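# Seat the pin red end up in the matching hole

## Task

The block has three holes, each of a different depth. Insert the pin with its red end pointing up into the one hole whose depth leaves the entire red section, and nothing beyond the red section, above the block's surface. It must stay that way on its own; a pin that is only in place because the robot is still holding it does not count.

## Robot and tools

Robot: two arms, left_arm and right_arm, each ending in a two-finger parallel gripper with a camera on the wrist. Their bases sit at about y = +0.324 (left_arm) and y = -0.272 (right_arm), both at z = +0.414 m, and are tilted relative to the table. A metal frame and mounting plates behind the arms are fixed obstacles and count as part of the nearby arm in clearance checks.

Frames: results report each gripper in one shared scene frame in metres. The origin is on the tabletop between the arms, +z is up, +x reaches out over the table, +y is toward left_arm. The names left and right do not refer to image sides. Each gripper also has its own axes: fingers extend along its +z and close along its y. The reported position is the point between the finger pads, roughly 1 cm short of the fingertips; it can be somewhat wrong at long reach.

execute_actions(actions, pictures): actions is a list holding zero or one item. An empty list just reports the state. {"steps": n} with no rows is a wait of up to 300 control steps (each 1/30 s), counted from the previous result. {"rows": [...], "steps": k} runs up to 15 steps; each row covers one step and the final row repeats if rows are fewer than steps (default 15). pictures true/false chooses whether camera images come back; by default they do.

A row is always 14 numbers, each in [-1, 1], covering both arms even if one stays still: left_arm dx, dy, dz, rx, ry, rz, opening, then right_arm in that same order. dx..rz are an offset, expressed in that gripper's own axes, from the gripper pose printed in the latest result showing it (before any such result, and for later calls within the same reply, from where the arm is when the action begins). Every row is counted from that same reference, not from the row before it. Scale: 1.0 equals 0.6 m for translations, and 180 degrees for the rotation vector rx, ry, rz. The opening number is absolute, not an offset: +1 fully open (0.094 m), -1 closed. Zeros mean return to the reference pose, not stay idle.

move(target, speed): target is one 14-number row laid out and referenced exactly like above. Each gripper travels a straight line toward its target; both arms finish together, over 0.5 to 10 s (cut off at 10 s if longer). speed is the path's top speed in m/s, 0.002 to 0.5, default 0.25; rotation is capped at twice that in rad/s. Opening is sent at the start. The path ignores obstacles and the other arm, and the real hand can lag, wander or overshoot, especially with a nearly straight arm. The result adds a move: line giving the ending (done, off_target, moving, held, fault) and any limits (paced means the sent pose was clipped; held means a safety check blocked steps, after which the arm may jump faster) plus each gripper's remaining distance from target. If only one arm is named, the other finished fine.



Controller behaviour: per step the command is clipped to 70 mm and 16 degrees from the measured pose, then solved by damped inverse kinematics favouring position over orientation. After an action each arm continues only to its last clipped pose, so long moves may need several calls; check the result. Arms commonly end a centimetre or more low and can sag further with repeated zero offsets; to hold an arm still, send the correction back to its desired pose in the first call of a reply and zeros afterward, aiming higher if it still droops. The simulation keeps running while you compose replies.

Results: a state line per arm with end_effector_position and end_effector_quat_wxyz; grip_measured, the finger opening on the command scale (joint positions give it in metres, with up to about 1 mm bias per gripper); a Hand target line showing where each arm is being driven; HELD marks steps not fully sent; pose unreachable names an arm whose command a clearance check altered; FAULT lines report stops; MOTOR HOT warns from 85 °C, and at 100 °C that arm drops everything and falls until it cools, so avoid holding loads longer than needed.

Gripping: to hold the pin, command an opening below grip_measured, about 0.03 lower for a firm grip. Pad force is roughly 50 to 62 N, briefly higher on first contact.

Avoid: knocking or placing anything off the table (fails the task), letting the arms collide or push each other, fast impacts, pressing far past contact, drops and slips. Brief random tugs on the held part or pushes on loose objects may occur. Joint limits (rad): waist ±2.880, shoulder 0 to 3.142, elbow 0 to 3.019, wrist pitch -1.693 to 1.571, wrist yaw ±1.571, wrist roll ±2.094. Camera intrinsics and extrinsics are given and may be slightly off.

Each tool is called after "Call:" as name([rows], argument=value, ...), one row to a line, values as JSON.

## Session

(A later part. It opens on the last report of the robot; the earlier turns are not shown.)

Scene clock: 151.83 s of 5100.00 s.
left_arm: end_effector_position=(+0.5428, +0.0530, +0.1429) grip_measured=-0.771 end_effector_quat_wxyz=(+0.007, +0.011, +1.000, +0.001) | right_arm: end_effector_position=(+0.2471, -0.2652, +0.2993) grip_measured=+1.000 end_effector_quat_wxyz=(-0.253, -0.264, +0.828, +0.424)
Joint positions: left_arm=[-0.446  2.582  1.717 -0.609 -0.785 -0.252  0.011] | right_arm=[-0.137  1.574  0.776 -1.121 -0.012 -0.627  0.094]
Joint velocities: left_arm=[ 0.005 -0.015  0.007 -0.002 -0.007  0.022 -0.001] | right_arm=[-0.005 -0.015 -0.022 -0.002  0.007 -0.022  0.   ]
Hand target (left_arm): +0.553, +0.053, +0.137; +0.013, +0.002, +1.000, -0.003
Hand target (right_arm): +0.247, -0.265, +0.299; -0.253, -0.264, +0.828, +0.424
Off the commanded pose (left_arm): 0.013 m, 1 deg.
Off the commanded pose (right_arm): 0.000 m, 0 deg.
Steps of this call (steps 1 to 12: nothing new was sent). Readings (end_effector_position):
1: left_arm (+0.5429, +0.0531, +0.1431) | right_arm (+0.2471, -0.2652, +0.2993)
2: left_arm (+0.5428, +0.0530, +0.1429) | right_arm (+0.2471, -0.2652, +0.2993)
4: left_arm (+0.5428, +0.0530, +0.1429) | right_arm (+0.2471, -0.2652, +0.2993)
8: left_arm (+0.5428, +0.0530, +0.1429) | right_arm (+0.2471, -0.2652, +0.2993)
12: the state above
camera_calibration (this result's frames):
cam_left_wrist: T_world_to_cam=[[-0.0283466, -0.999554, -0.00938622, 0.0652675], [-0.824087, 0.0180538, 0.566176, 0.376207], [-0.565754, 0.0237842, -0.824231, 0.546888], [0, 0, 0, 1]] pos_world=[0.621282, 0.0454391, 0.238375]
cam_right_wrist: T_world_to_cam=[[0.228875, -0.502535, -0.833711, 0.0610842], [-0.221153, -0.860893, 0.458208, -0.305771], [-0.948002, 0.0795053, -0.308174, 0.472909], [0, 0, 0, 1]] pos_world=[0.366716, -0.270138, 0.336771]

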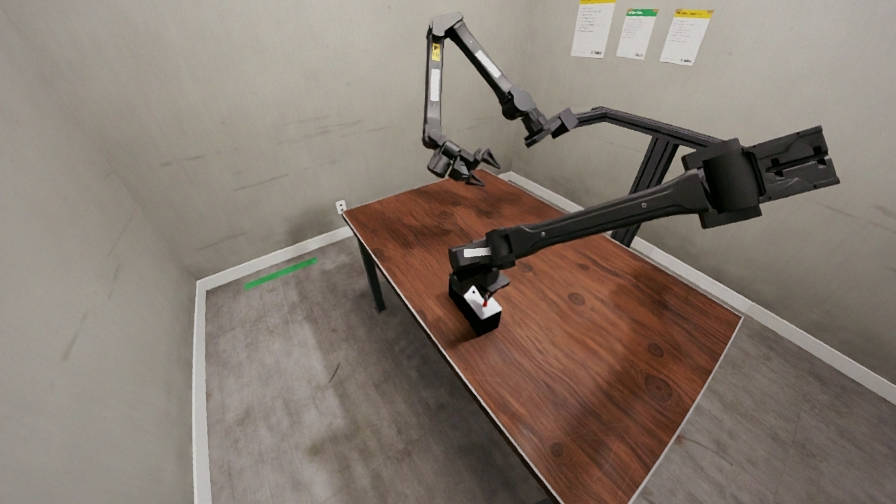

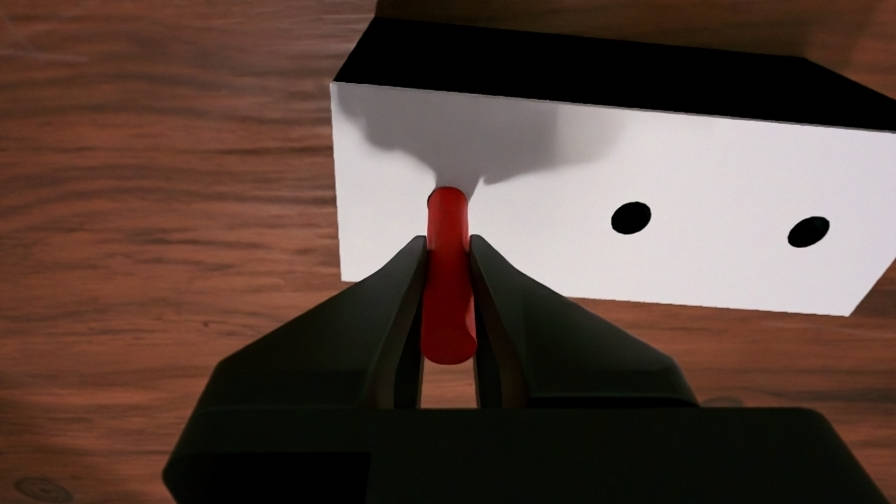

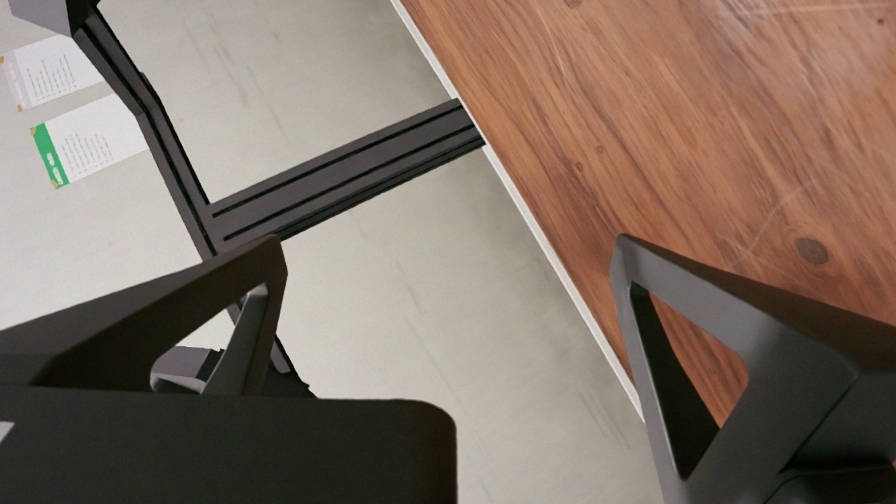

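Bottomed at the boundary. Release and check.

Call:
execute_actions([
  {"rows":[[-0.015,0,-0.003,0,-0.004,0,0.2,0,0,0,0,0,0,1]]},
])

Call:
move(target=[0,0,-0.13,0,0,0,0.2,0,0,0,0,0,0,1], speed=0.15)

Scene clock: 163.60 s of 5100.00 s.
left_arm: end_effector_position=(+0.5428, +0.0530, +0.1429) grip_measured=+0.198 end_effector_quat_wxyz=(+0.007, +0.011, +1.000, +0.001) | right_arm: end_effector_position=(+0.2471, -0.2652, +0.2993) grip_measured=+1.000 end_effector_quat_wxyz=(-0.253, -0.264, +0.828, +0.424)
Joint positions: left_arm=[-0.446  2.582  1.717 -0.609 -0.785 -0.251  0.056] | right_arm=[-0.137  1.574  0.776 -1.121 -0.012 -0.627  0.094]
Joint velocities: left_arm=[-0.005  0.005  0.007 -0.012  0.022  0.037  0.   ] | right_arm=[ 0.005  0.005 -0.012 -0.012 -0.022 -0.022  0.   ]
Hand target (left_arm): +0.552, +0.053, +0.145; +0.013, +0.011, +1.000, +0.001
Hand target (right_arm): +0.247, -0.265, +0.299; -0.253, -0.264, +0.828, +0.424
Off the commanded pose (left_arm): 0.009 m, 1 deg.
Off the commanded pose (right_arm): 0.000 m, 0 deg.
Steps of this call (steps 1 to 90: nothing new was sent; then 8.27 s passed at rest; steps 91 to 105: all 15 steps of this action). Readings (end_effector_position):
91: left_arm (+0.5428, +0.0530, +0.1429) | right_arm (+0.2471, -0.2652, +0.2993)
92: left_arm (+0.5428, +0.0530, +0.1429) | right_arm (+0.2471, -0.2652, +0.2993)
94: left_arm (+0.5428, +0.0530, +0.1429) | right_arm (+0.2471, -0.2652, +0.2993)
98: left_arm (+0.5428, +0.0530, +0.1429) | right_arm (+0.2471, -0.2652, +0.2993)
105: the state above
camera_calibration (this result's frames):
cam_left_wrist: T_world_to_cam=[[-0.0298716, -0.999509, -0.00940716, 0.066096], [-0.824057, 0.0192993, 0.566178, 0.376125], [-0.565719, 0.0246647, -0.824229, 0.546822], [0, 0, 0, 1]] pos_world=[0.62127, 0.0453174, 0.238375]
cam_right_wrist: T_world_to_cam=[[0.228875, -0.502535, -0.833711, 0.0610842], [-0.221153, -0.860893, 0.458208, -0.305771], [-0.948002, 0.0795053, -0.308174, 0.472909], [0, 0, 0, 1]] pos_world=[0.366716, -0.270138, 0.336771]

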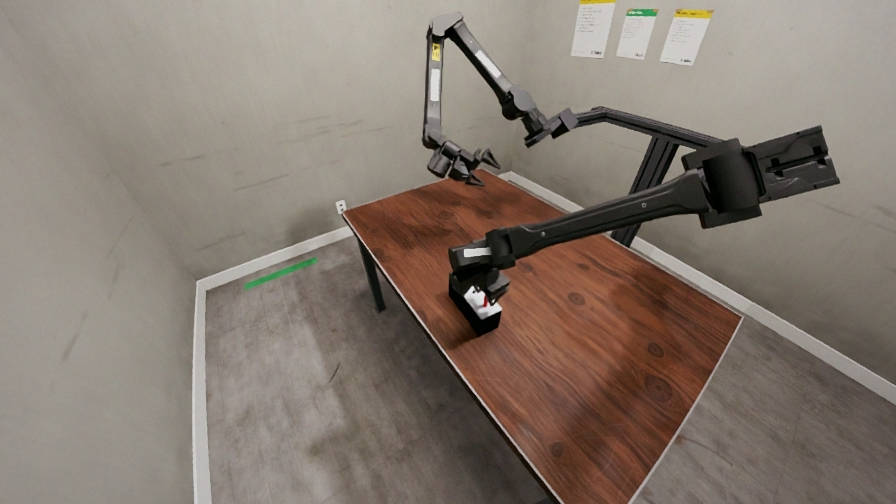

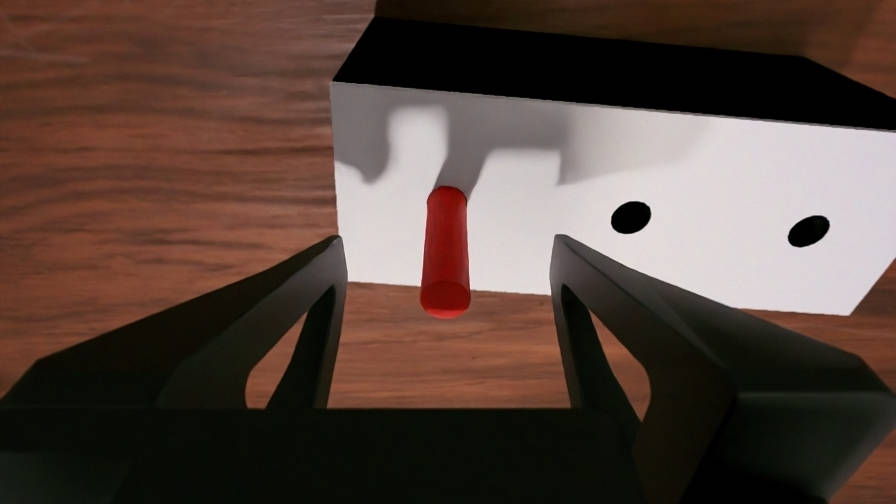

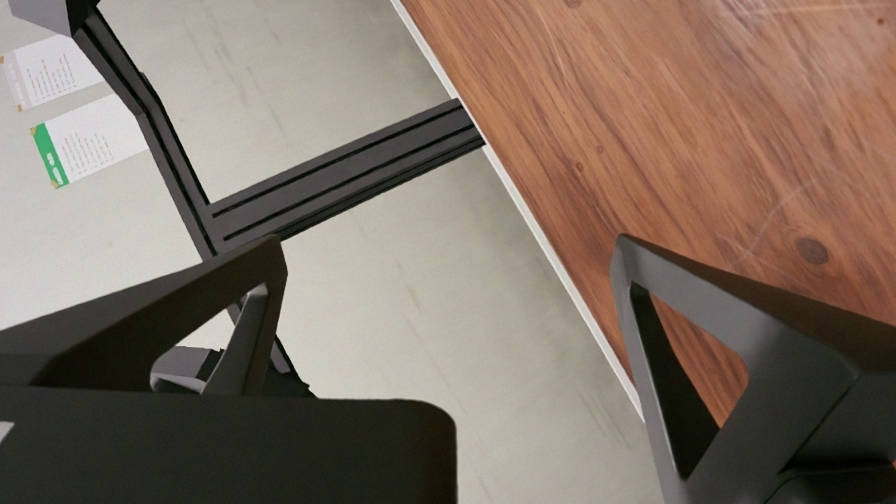

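Scene clock: 164.83 s of 5100.00 s.
left_arm: end_effector_position=(+0.5404, +0.0553, +0.2095) grip_measured=+0.198 end_effector_quat_wxyz=(+0.003, +0.011, +1.000, +0.000) | right_arm: end_effector_position=(+0.2471, -0.2652, +0.2993) grip_measured=+1.000 end_effector_quat_wxyz=(-0.253, -0.264, +0.828, +0.424)
Joint positions: left_arm=[-0.518  2.488  1.684 -0.754 -0.785 -0.36   0.056] | right_arm=[-0.137  1.574  0.776 -1.121 -0.012 -0.627  0.094]
Joint velocities: left_arm=[-0.005 -0.015 -0.012 -0.022 -0.007 -0.037  0.001] | right_arm=[-0.015 -0.005 -0.012 -0.002 -0.007  0.007  0.   ]
Hand target (left_arm): +0.542, +0.053, +0.221; +0.007, +0.011, +1.000, -0.000
Hand target (right_arm): +0.247, -0.265, +0.299; -0.253, -0.264, +0.828, +0.424
Off the commanded pose (left_arm): 0.012 m, 0 deg.
Off the commanded pose (right_arm): 0.000 m, 0 deg.
move: off_target (left_arm)
camera_calibration (this result's frames):
cam_left_wrist: T_world_to_cam=[[-0.0295107, -0.999534, -0.00786301, 0.0683952], [-0.81921, 0.0196779, 0.573157, 0.332246], [-0.572734, 0.0233557, -0.819408, 0.603188], [0, 0, 0, 1]] pos_world=[0.619664, 0.0477375, 0.304366]
cam_right_wrist: T_world_to_cam=[[0.228875, -0.502535, -0.833711, 0.0610842], [-0.221153, -0.860893, 0.458208, -0.305771], [-0.948002, 0.0795053, -0.308174, 0.472909], [0, 0, 0, 1]] pos_world=[0.366716, -0.270138, 0.336771]

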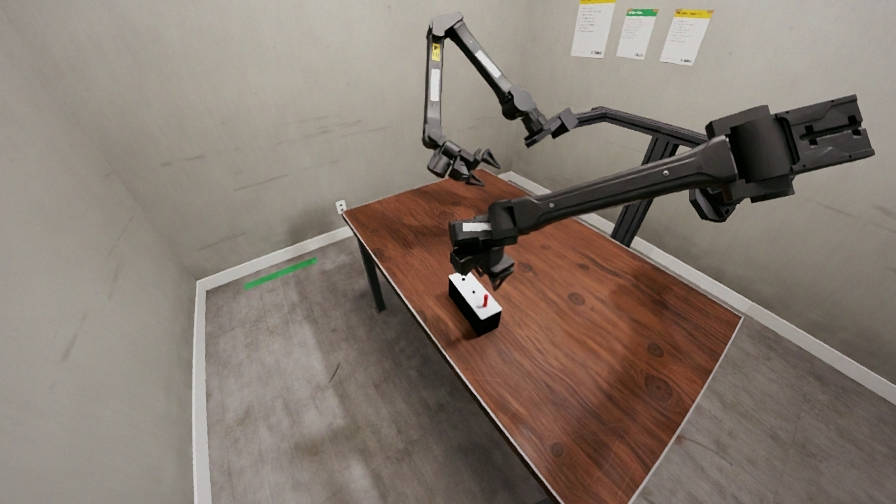

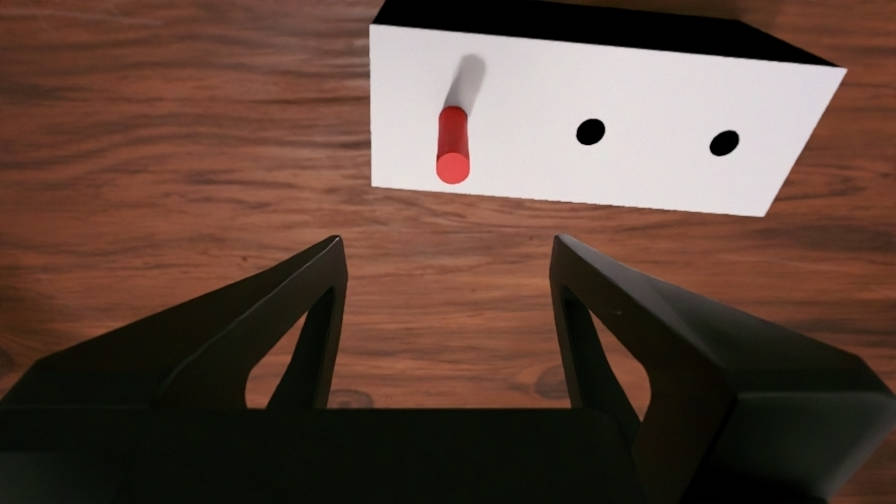

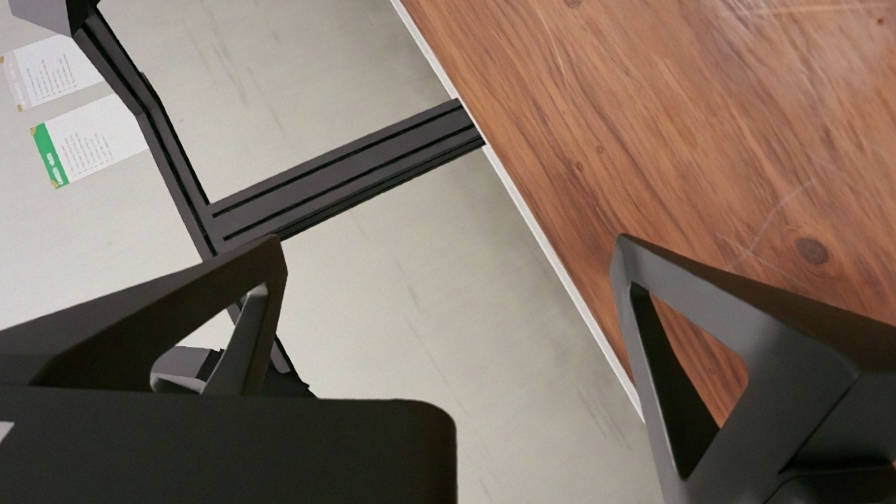

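Call:
move(target=[-0.02,-0.002,0.137,0.002,-0.006,-0.006,-0.2,0,0,0,0,0,0,1], speed=0.1)

Scene clock: 169.67 s of 5100.00 s.
left_arm: end_effector_position=(+0.5378, +0.0544, +0.1283) grip_measured=-0.198 end_effector_quat_wxyz=(+0.002, +0.010, +1.000, +0.003) | right_arm: end_effector_position=(+0.2471, -0.2652, +0.2993) grip_measured=+1.000 end_effector_quat_wxyz=(-0.253, -0.264, +0.828, +0.424)
Joint positions: left_arm=[-0.43   2.6    1.718 -0.592 -0.784 -0.241  0.038] | right_arm=[-0.137  1.574  0.776 -1.121 -0.012 -0.627  0.094]
Joint velocities: left_arm=[-0.005 -0.015 -0.012 -0.002  0.007  0.051 -0.   ] | right_arm=[-0.015 -0.015 -0.027  0.002  0.022 -0.007  0.   ]
Hand target (left_arm): +0.552, +0.054, +0.127; +0.012, +0.002, +1.000, -0.002
Hand target (right_arm): +0.247, -0.265, +0.299; -0.253, -0.264, +0.828, +0.424
Off the commanded pose (left_arm): 0.015 m, 2 deg.
Off the commanded pose (right_arm): 0.000 m, 0 deg.
After step 90, 0.63 s passed at rest.
move: off_target (left_arm)
camera_calibration (this result's frames):
cam_left_wrist: T_world_to_cam=[[-0.027903, -0.999529, -0.0127495, 0.0665416], [-0.818166, 0.0155085, 0.574773, 0.376143], [-0.574305, 0.0264691, -0.818214, 0.535628], [0, 0, 0, 1]] pos_world=[0.617218, 0.0464992, 0.222909]
cam_right_wrist: T_world_to_cam=[[0.228875, -0.502535, -0.833711, 0.0610842], [-0.221153, -0.860893, 0.458208, -0.305771], [-0.948002, 0.0795053, -0.308174, 0.472909], [0, 0, 0, 1]] pos_world=[0.366716, -0.270138, 0.336771]

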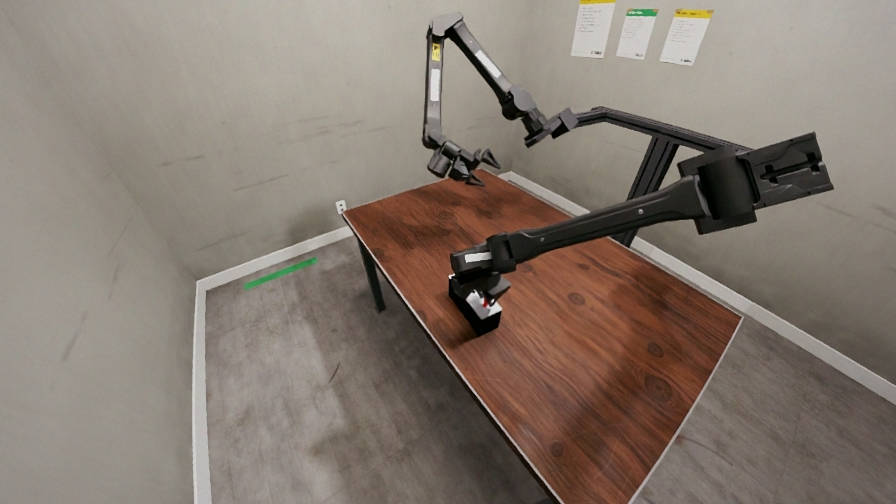

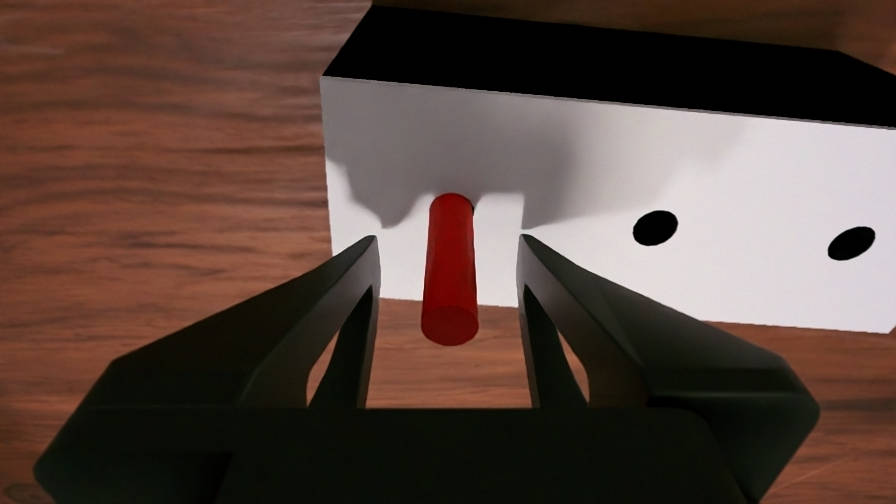

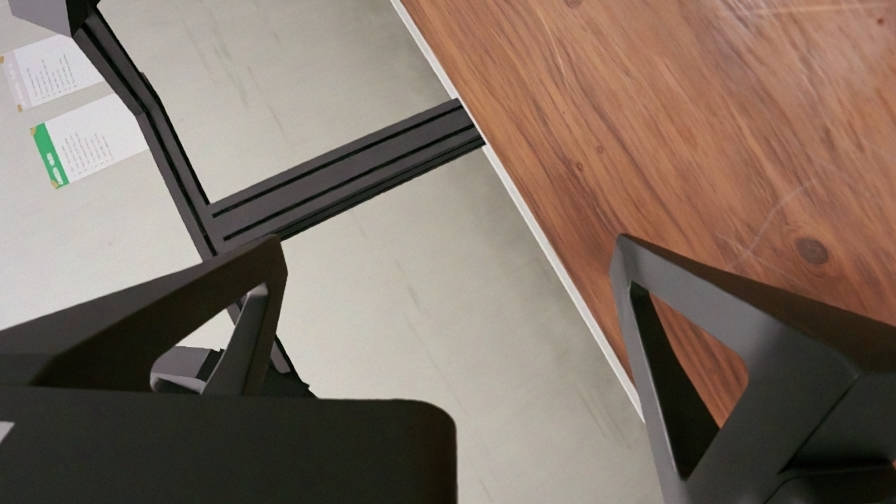

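Call:
execute_actions([
  {"rows":[[-0.029,-0.002,0.003,0.003,-0.0065,-0.005,-0.4,0,0,0,0,0,0,1]]},
], pictures=false)

Call:
execute_actions([
  {"rows":[[0,0,0,0,0,0,-0.81,0,0,0,0,0,0,1]]},
], pictures=false)

Call:
move(target=[-0.005,-0.005,-0.15,0,-0.003,0,-0.81,0,0,0,0,0,0,1], speed=0.06)

Scene clock: 178.80 s of 5100.00 s.
left_arm: end_effector_position=(+0.5456, +0.0535, +0.1295) grip_measured=-0.398 end_effector_quat_wxyz=(+0.007, +0.008, +1.000, +0.001) | right_arm: end_effector_position=(+0.2471, -0.2652, +0.2993) grip_measured=+1.000 end_effector_quat_wxyz=(-0.253, -0.264, +0.828, +0.424)
Joint positions: left_arm=[-0.43   2.604  1.736 -0.592 -0.784 -0.236  0.028] | right_arm=[-0.137  1.574  0.776 -1.121 -0.012 -0.627  0.094]
Joint velocities: left_arm=[ 0.005  0.005  0.007  0.017  0.022  0.11  -0.   ] | right_arm=[ 0.005 -0.005 -0.007 -0.002  0.095  0.022  0.   ]
Hand target (left_arm): +0.555, +0.053, +0.127; +0.012, +0.003, +1.000, -0.002
Hand target (right_arm): +0.247, -0.265, +0.299; -0.253, -0.264, +0.828, +0.424
Off the commanded pose (left_arm): 0.010 m, 1 deg.
Off the commanded pose (right_arm): 0.000 m, 0 deg.
Steps of this call (steps 1 to 90: nothing new was sent; then 5.63 s passed at rest; steps 91 to 105: all 15 steps of this action). Readings (end_effector_position):
91: left_arm (+0.5386, +0.0544, +0.1285) | right_arm (+0.2471, -0.2652, +0.2993)
92: left_arm (+0.5394, +0.0540, +0.1283) | right_arm (+0.2471, -0.2652, +0.2993)
94: left_arm (+0.5421, +0.0535, +0.1286) | right_arm (+0.2471, -0.2652, +0.2993)
98: left_arm (+0.5454, +0.0535, +0.1295) | right_arm (+0.2471, -0.2652, +0.2993)
105: the state above

Scene clock: 179.30 s of 5100.00 s.
left_arm: end_effector_position=(+0.5456, +0.0535, +0.1295) grip_measured=-0.774 end_effector_quat_wxyz=(+0.007, +0.008, +1.000, +0.001) | right_arm: end_effector_position=(+0.2471, -0.2652, +0.2993) grip_measured=+1.000 end_effector_quat_wxyz=(-0.253, -0.264, +0.828, +0.424)
Joint positions: left_arm=[-0.43   2.604  1.736 -0.592 -0.784 -0.236  0.011] | right_arm=[-0.137  1.574  0.776 -1.121 -0.012 -0.627  0.094]
Joint velocities: left_arm=[-0.005 -0.005 -0.017 -0.012 -0.022  0.007 -0.   ] | right_arm=[-0.024 -0.015  0.002  0.002  0.022 -0.007  0.   ]
Hand target (left_arm): +0.546, +0.054, +0.130; +0.007, +0.008, +1.000, +0.001
Hand target (right_arm): +0.247, -0.265, +0.299; -0.253, -0.264, +0.828, +0.424
Off the commanded pose (left_arm): 0.000 m, 0 deg.
Off the commanded pose (right_arm): 0.000 m, 0 deg.
Steps of this call (steps 1 to 15: all 15 steps of this action). Readings (end_effector_position):
1: left_arm (+0.5456, +0.0535, +0.1295) | right_arm (+0.2471, -0.2652, +0.2993)
2: left_arm (+0.5456, +0.0535, +0.1295) | right_arm (+0.2471, -0.2652, +0.2993)
4: left_arm (+0.5456, +0.0535, +0.1295) | right_arm (+0.2471, -0.2652, +0.2993)
8: left_arm (+0.5456, +0.0535, +0.1295) | right_arm (+0.2471, -0.2652, +0.2993)
15: the state above

Scene clock: 181.40 s of 5100.00 s.
left_arm: end_effector_position=(+0.5413, +0.0554, +0.1929) grip_measured=-0.774 end_effector_quat_wxyz=(-0.003, +0.005, +1.000, +0.004) | right_arm: end_effector_position=(+0.2471, -0.2652, +0.2993) grip_measured=+1.000 end_effector_quat_wxyz=(-0.253, -0.264, +0.828, +0.424)
Joint positions: left_arm=[-0.499  2.517  1.707 -0.748 -0.787 -0.36   0.011] | right_arm=[-0.137  1.574  0.776 -1.121 -0.012 -0.627  0.094]
Joint velocities: left_arm=[-0.005  0.015 -0.012 -0.017 -0.022  0.066  0.001] | right_arm=[-0.015  0.005 -0.002  0.002  0.022  0.007  0.   ]
Hand target (left_arm): +0.548, +0.050, +0.219; +0.011, +0.007, +1.000, +0.000
Hand target (right_arm): +0.247, -0.265, +0.299; -0.253, -0.264, +0.828, +0.424
Off the commanded pose (left_arm): 0.028 m, 2 deg.
Off the commanded pose (right_arm): 0.000 m, 0 deg.
move: off_target (left_arm)
camera_calibration (this result's frames):
cam_left_wrist: T_world_to_cam=[[-0.0177022, -0.999736, -0.0146499, 0.0633487], [-0.812447, 0.00584262, 0.583005, 0.337708], [-0.582766, 0.0222228, -0.812336, 0.594142], [0, 0, 0, 1]] pos_world=[0.621737, 0.0481554, 0.286686]
cam_right_wrist: T_world_to_cam=[[0.228875, -0.502535, -0.833711, 0.0610842], [-0.221153, -0.860893, 0.458208, -0.305771], [-0.948002, 0.0795053, -0.308174, 0.472909], [0, 0, 0, 1]] pos_world=[0.366716, -0.270138, 0.336771]

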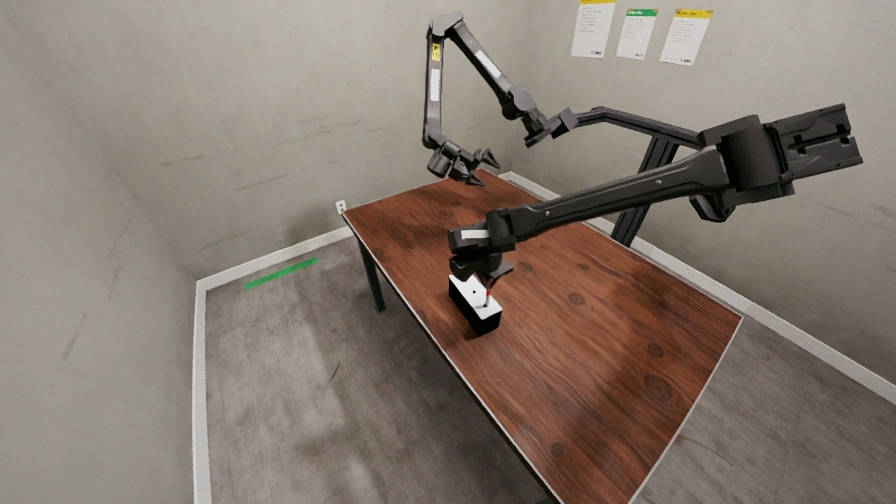

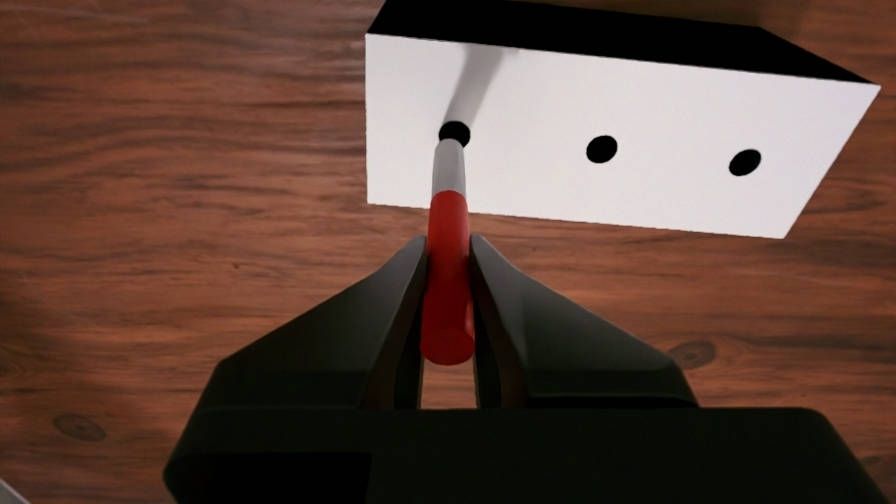

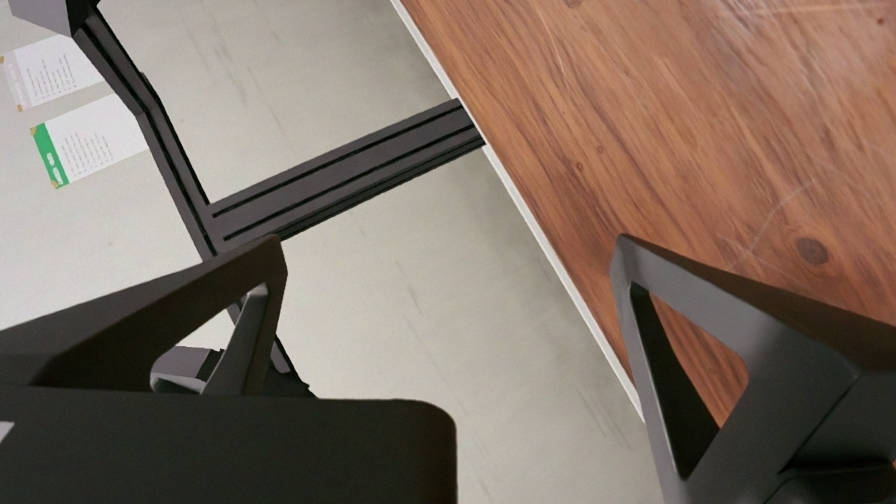

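Call:
move(target=[0.012,-0.115,-0.075,0.003,-0.008,0,-0.81,0,0,0,0,0,0,1], speed=0.1)

Scene clock: 186.47 s of 5100.00 s.
left_arm: end_effector_position=(+0.5257, -0.0018, +0.2234) grip_measured=-0.774 end_effector_quat_wxyz=(-0.001, +0.008, +1.000, +0.004) | right_arm: end_effector_position=(+0.2471, -0.2652, +0.2993) grip_measured=+1.000 end_effector_quat_wxyz=(-0.253, -0.264, +0.828, +0.424)
Joint positions: left_arm=[-0.599  2.588  1.796 -0.861 -0.787 -0.492  0.011] | right_arm=[-0.137  1.574  0.776 -1.121 -0.012 -0.627  0.094]
Joint velocities: left_arm=[-0.005  0.005 -0.012 -0.007  0.022 -0.007 -0.001] | right_arm=[ 0.005 -0.005  0.007 -0.017 -0.066 -0.081  0.   ]
Hand target (left_arm): +0.534, -0.014, +0.238; +0.009, +0.005, +1.000, -0.003
Hand target (right_arm): +0.247, -0.265, +0.299; -0.253, -0.264, +0.828, +0.424
Off the commanded pose (left_arm): 0.020 m, 1 deg.
Off the commanded pose (right_arm): 0.000 m, 0 deg.
After step 90, 0.83 s passed at rest.
move: off_target (left_arm)
camera_calibration (this result's frames):
cam_left_wrist: T_world_to_cam=[[-0.0227957, -0.999606, -0.0163695, 0.00935434], [-0.81505, 0.00910004, 0.579319, 0.309779], [-0.578941, 0.026548, -0.814937, 0.609724], [0, 0, 0, 1]] pos_world=[0.605693, -0.00965528, 0.317579]
cam_right_wrist: T_world_to_cam=[[0.228875, -0.502535, -0.833711, 0.0610842], [-0.221153, -0.860893, 0.458208, -0.305771], [-0.948002, 0.0795053, -0.308174, 0.472909], [0, 0, 0, 1]] pos_world=[0.366716, -0.270138, 0.336771]

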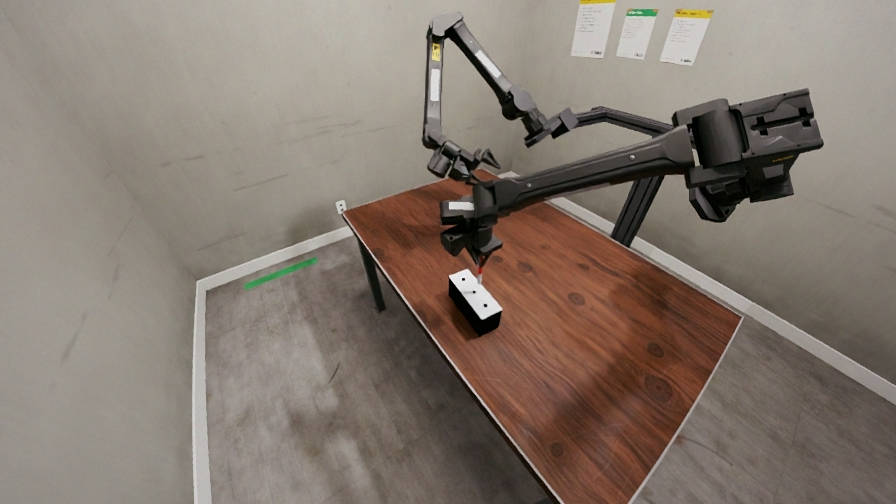

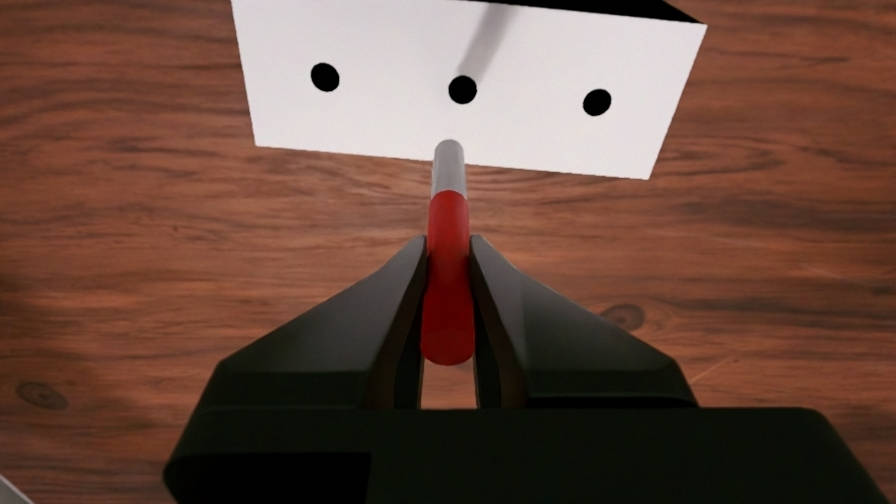

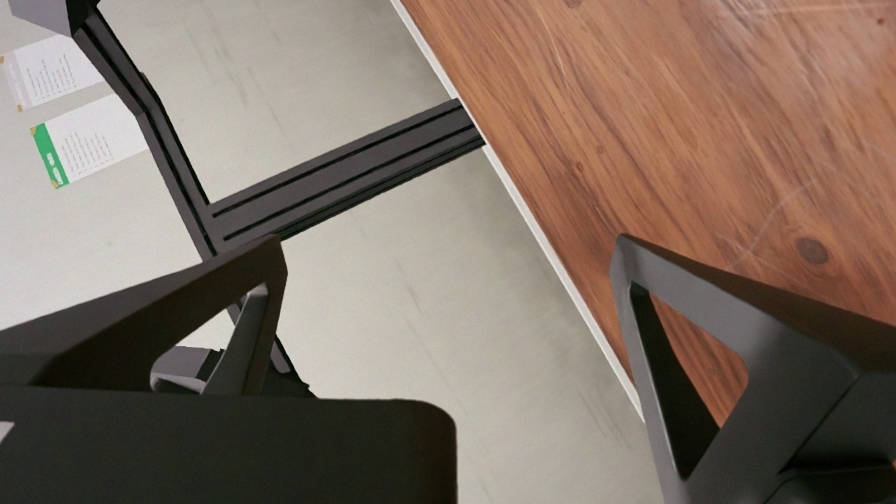

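Target (.549, -.007, .193).

Call:
move(target=[-0.039,-0.0075,0.05,0.005,-0.01,-0.004,-0.81,0,0,0,0,0,0,1], speed=0.06)

Scene clock: 193.43 s of 5100.00 s.
left_arm: end_effector_position=(+0.5299, -0.0040, +0.1883) grip_measured=-0.774 end_effector_quat_wxyz=(-0.001, +0.013, +1.000, +0.003) | right_arm: end_effector_position=(+0.2471, -0.2652, +0.2993) grip_measured=+1.000 end_effector_quat_wxyz=(-0.253, -0.264, +0.828, +0.424)
Joint positions: left_arm=[-0.56   2.639  1.822 -0.794 -0.787 -0.425  0.011] | right_arm=[-0.137  1.574  0.776 -1.121 -0.012 -0.627  0.094]
Joint velocities: left_arm=[-0.005  0.005 -0.002 -0.027  0.022 -0.037 -0.001] | right_arm=[-0.015 -0.005 -0.002 -0.022 -0.007 -0.051  0.   ]
Hand target (left_arm): +0.548, -0.005, +0.193; +0.015, +0.002, +1.000, -0.003
Hand target (right_arm): +0.247, -0.265, +0.299; -0.253, -0.264, +0.828, +0.424
Off the commanded pose (left_arm): 0.020 m, 2 deg.
Off the commanded pose (right_arm): 0.000 m, 0 deg.
After step 90, 2.90 s passed at rest.
move: off_target (left_arm)
camera_calibration (this result's frames):
cam_left_wrist: T_world_to_cam=[[-0.0327842, -0.999374, -0.0132827, 0.0114153], [-0.815328, 0.0190553, 0.578686, 0.333911], [-0.57807, 0.0298015, -0.815442, 0.583242], [0, 0, 0, 1]] pos_world=[0.609776, -0.0123361, 0.282522]
cam_right_wrist: T_world_to_cam=[[0.228875, -0.502535, -0.833711, 0.0610842], [-0.221153, -0.860893, 0.458208, -0.305771], [-0.948002, 0.0795053, -0.308174, 0.472909], [0, 0, 0, 1]] pos_world=[0.366716, -0.270138, 0.336771]

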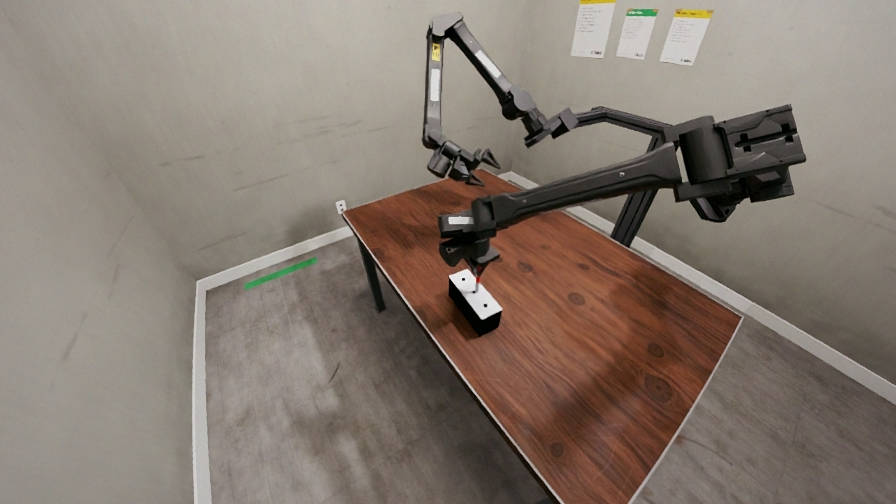

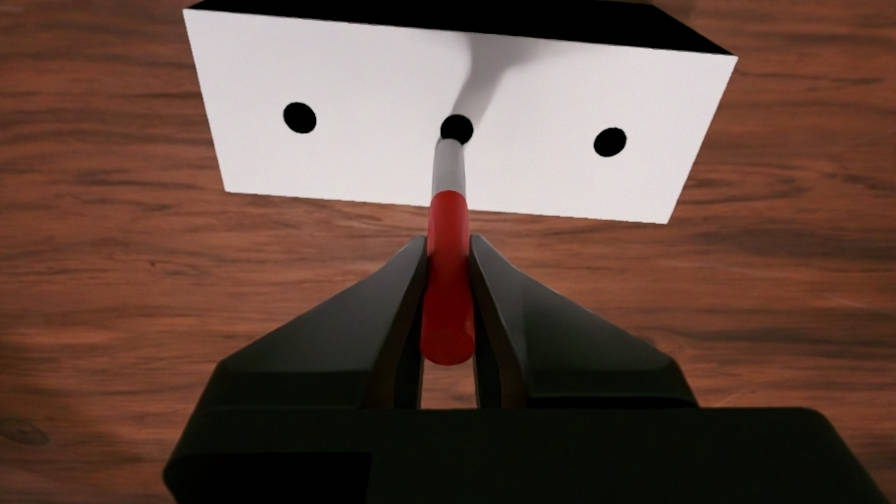

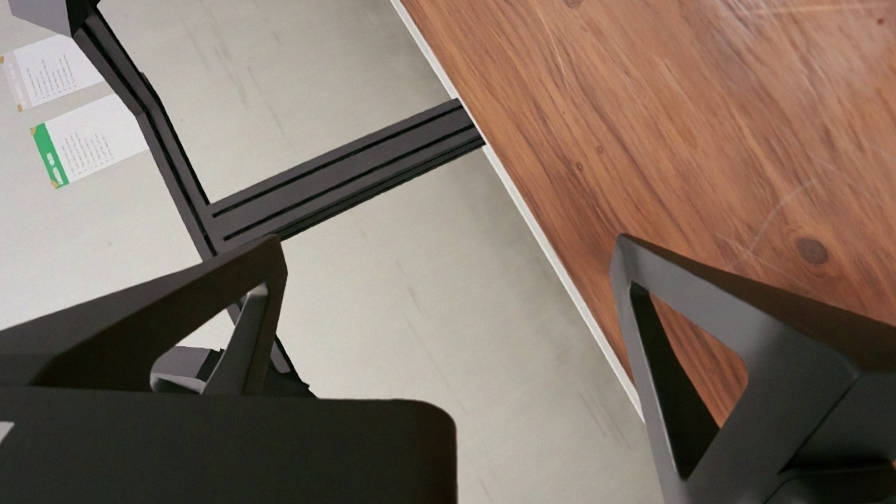

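Call:
execute_actions([
  {"rows":[[-0.030,-0.004,-0.004,0.004,-0.01,-0.007,-0.81,0,0,0,0,0,0,1]]},
])

Scene clock: 201.30 s of 5100.00 s.
left_arm: end_effector_position=(+0.5314, -0.0047, +0.1883) grip_measured=-0.774 end_effector_quat_wxyz=(+0.002, +0.012, +1.000, +0.002) | right_arm: end_effector_position=(+0.2471, -0.2652, +0.2993) grip_measured=+1.000 end_effector_quat_wxyz=(-0.253, -0.264, +0.828, +0.424)
Joint positions: left_arm=[-0.56   2.639  1.822 -0.786 -0.787 -0.42   0.011] | right_arm=[-0.137  1.574  0.776 -1.121 -0.012 -0.627  0.094]
Joint velocities: left_arm=[-0.005  0.005 -0.017 -0.012  0.007 -0.037 -0.   ] | right_arm=[-0.005 -0.005  0.007 -0.002 -0.037 -0.037  0.   ]
Hand target (left_arm): +0.548, -0.006, +0.191; +0.015, +0.002, +1.000, -0.003
Hand target (right_arm): +0.247, -0.265, +0.299; -0.253, -0.264, +0.828, +0.424
Off the commanded pose (left_arm): 0.017 m, 2 deg.
Off the commanded pose (right_arm): 0.000 m, 0 deg.
Steps of this call (steps 1 to 90: nothing new was sent; then 4.37 s passed at rest; steps 91 to 105: all 15 steps of this action). Readings (end_effector_position):
91: left_arm (+0.5302, -0.0041, +0.1883) | right_arm (+0.2471, -0.2652, +0.2993)
92: left_arm (+0.5306, -0.0043, +0.1883) | right_arm (+0.2471, -0.2652, +0.2993)
94: left_arm (+0.5311, -0.0046, +0.1883) | right_arm (+0.2471, -0.2652, +0.2993)
98: left_arm (+0.5314, -0.0047, +0.1883) | right_arm (+0.2471, -0.2652, +0.2993)
105: the state above
camera_calibration (this result's frames):
cam_left_wrist: T_world_to_cam=[[-0.0317641, -0.999436, -0.0108909, 0.00976085], [-0.818429, 0.0197536, 0.574268, 0.337614], [-0.573729, 0.0271545, -0.818595, 0.582389], [0, 0, 0, 1]] pos_world=[0.610756, -0.0127282, 0.282966]
cam_right_wrist: T_world_to_cam=[[0.228875, -0.502535, -0.833711, 0.0610842], [-0.221153, -0.860893, 0.458208, -0.305771], [-0.948002, 0.0795053, -0.308174, 0.472909], [0, 0, 0, 1]] pos_world=[0.366716, -0.270138, 0.336771]

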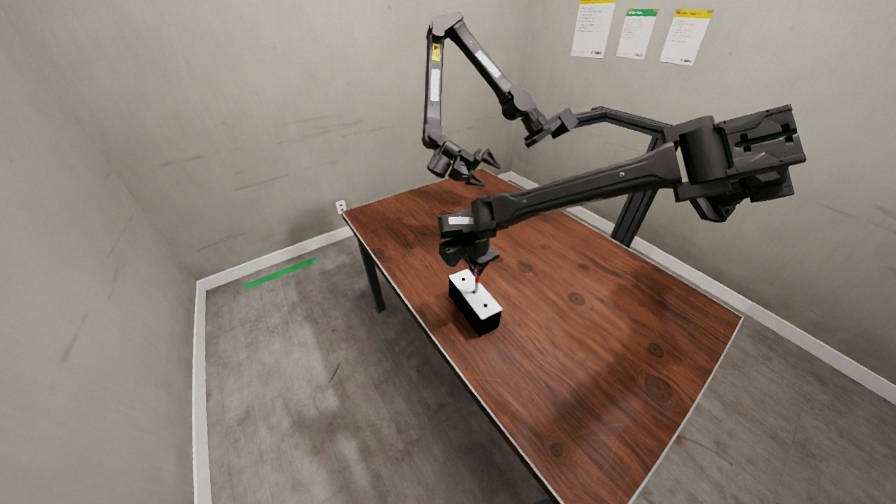

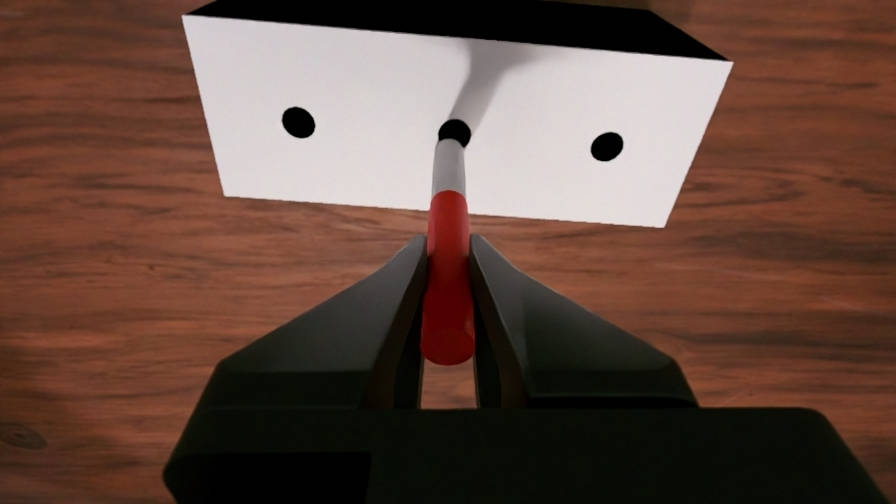

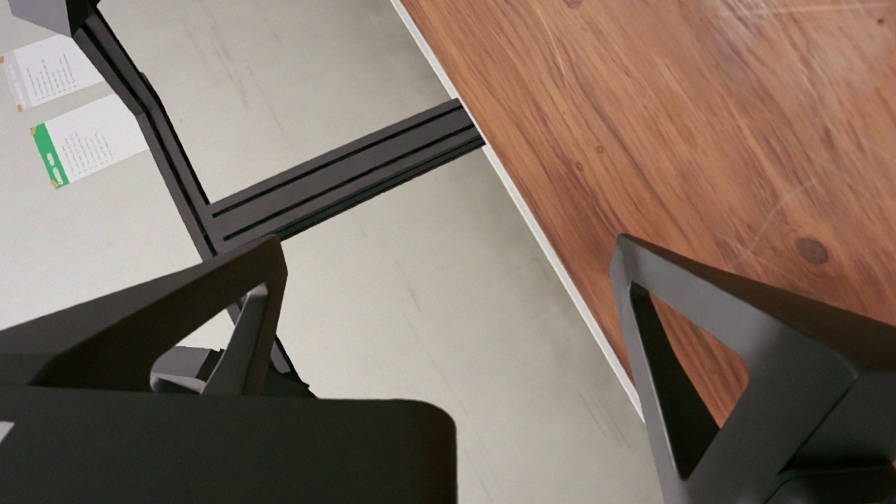

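Call:
execute_actions([
  {"rows":[[-0.032,-0.006,-0.002,0.003,-0.008,-0.0065,-0.81,0,0,0,0,0,0,1]]},
])

Scene clock: 204.83 s of 5100.00 s.
left_arm: end_effector_position=(+0.5353, -0.0072, +0.1877) grip_measured=-0.774 end_effector_quat_wxyz=(+0.004, +0.010, +1.000, +0.000) | right_arm: end_effector_position=(+0.2471, -0.2652, +0.2993) grip_measured=+1.000 end_effector_quat_wxyz=(-0.253, -0.264, +0.828, +0.424)
Joint positions: left_arm=[-0.56   2.647  1.838 -0.786 -0.787 -0.419  0.011] | right_arm=[-0.137  1.574  0.776 -1.121 -0.012 -0.627  0.094]
Joint velocities: left_arm=[ 0.005  0.005  0.007 -0.002 -0.007 -0.081 -0.   ] | right_arm=[ 0.005 -0.005 -0.002  0.012 -0.022 -0.037  0.   ]
Hand target (left_arm): +0.550, -0.008, +0.190; +0.015, +0.002, +1.000, -0.003
Hand target (right_arm): +0.247, -0.265, +0.299; -0.253, -0.264, +0.828, +0.424
Off the commanded pose (left_arm): 0.015 m, 2 deg.
Off the commanded pose (right_arm): 0.000 m, 0 deg.
Steps of this call (steps 1 to 90: nothing new was sent; then 0.03 s passed at rest; steps 91 to 105: all 15 steps of this action). Readings (end_effector_position):
91: left_arm (+0.5318, -0.0050, +0.1882) | right_arm (+0.2471, -0.2652, +0.2993)
92: left_arm (+0.5328, -0.0055, +0.1882) | right_arm (+0.2471, -0.2652, +0.2993)
94: left_arm (+0.5345, -0.0066, +0.1879) | right_arm (+0.2471, -0.2652, +0.2993)
98: left_arm (+0.5353, -0.0072, +0.1877) | right_arm (+0.2471, -0.2652, +0.2993)
105: the state above
camera_calibration (this result's frames):
cam_left_wrist: T_world_to_cam=[[-0.0271041, -0.999595, -0.00870197, 0.00447105], [-0.821307, 0.0173057, 0.570224, 0.343475], [-0.569842, 0.0226024, -0.821443, 0.582657], [0, 0, 0, 1]] pos_world=[0.614242, -0.0146443, 0.282801]
cam_right_wrist: T_world_to_cam=[[0.228875, -0.502535, -0.833711, 0.0610842], [-0.221153, -0.860893, 0.458208, -0.305771], [-0.948002, 0.0795053, -0.308174, 0.472909], [0, 0, 0, 1]] pos_world=[0.366716, -0.270138, 0.336771]

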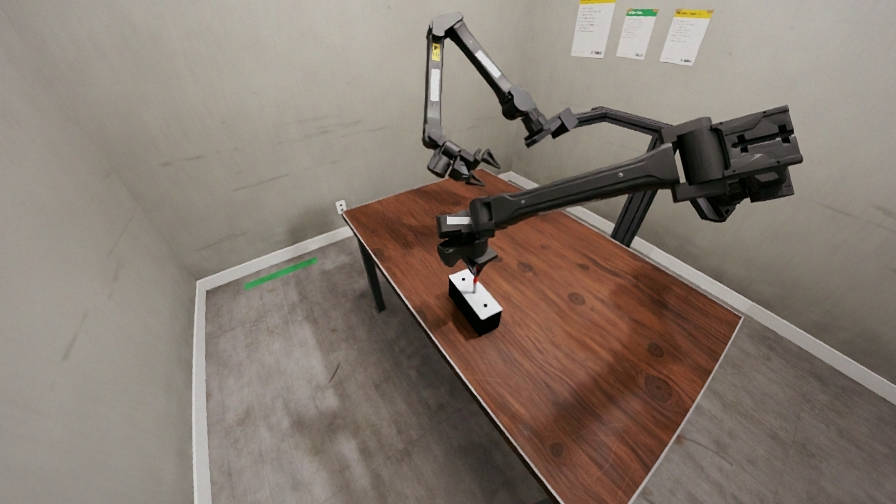

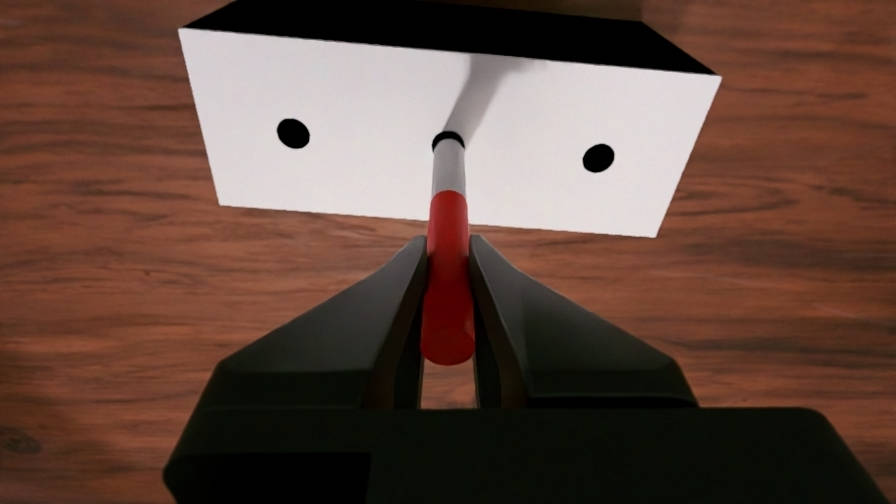

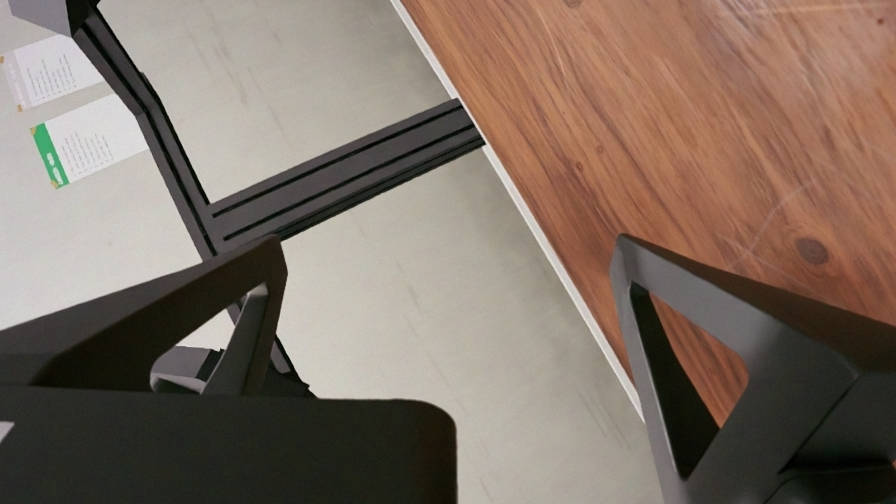

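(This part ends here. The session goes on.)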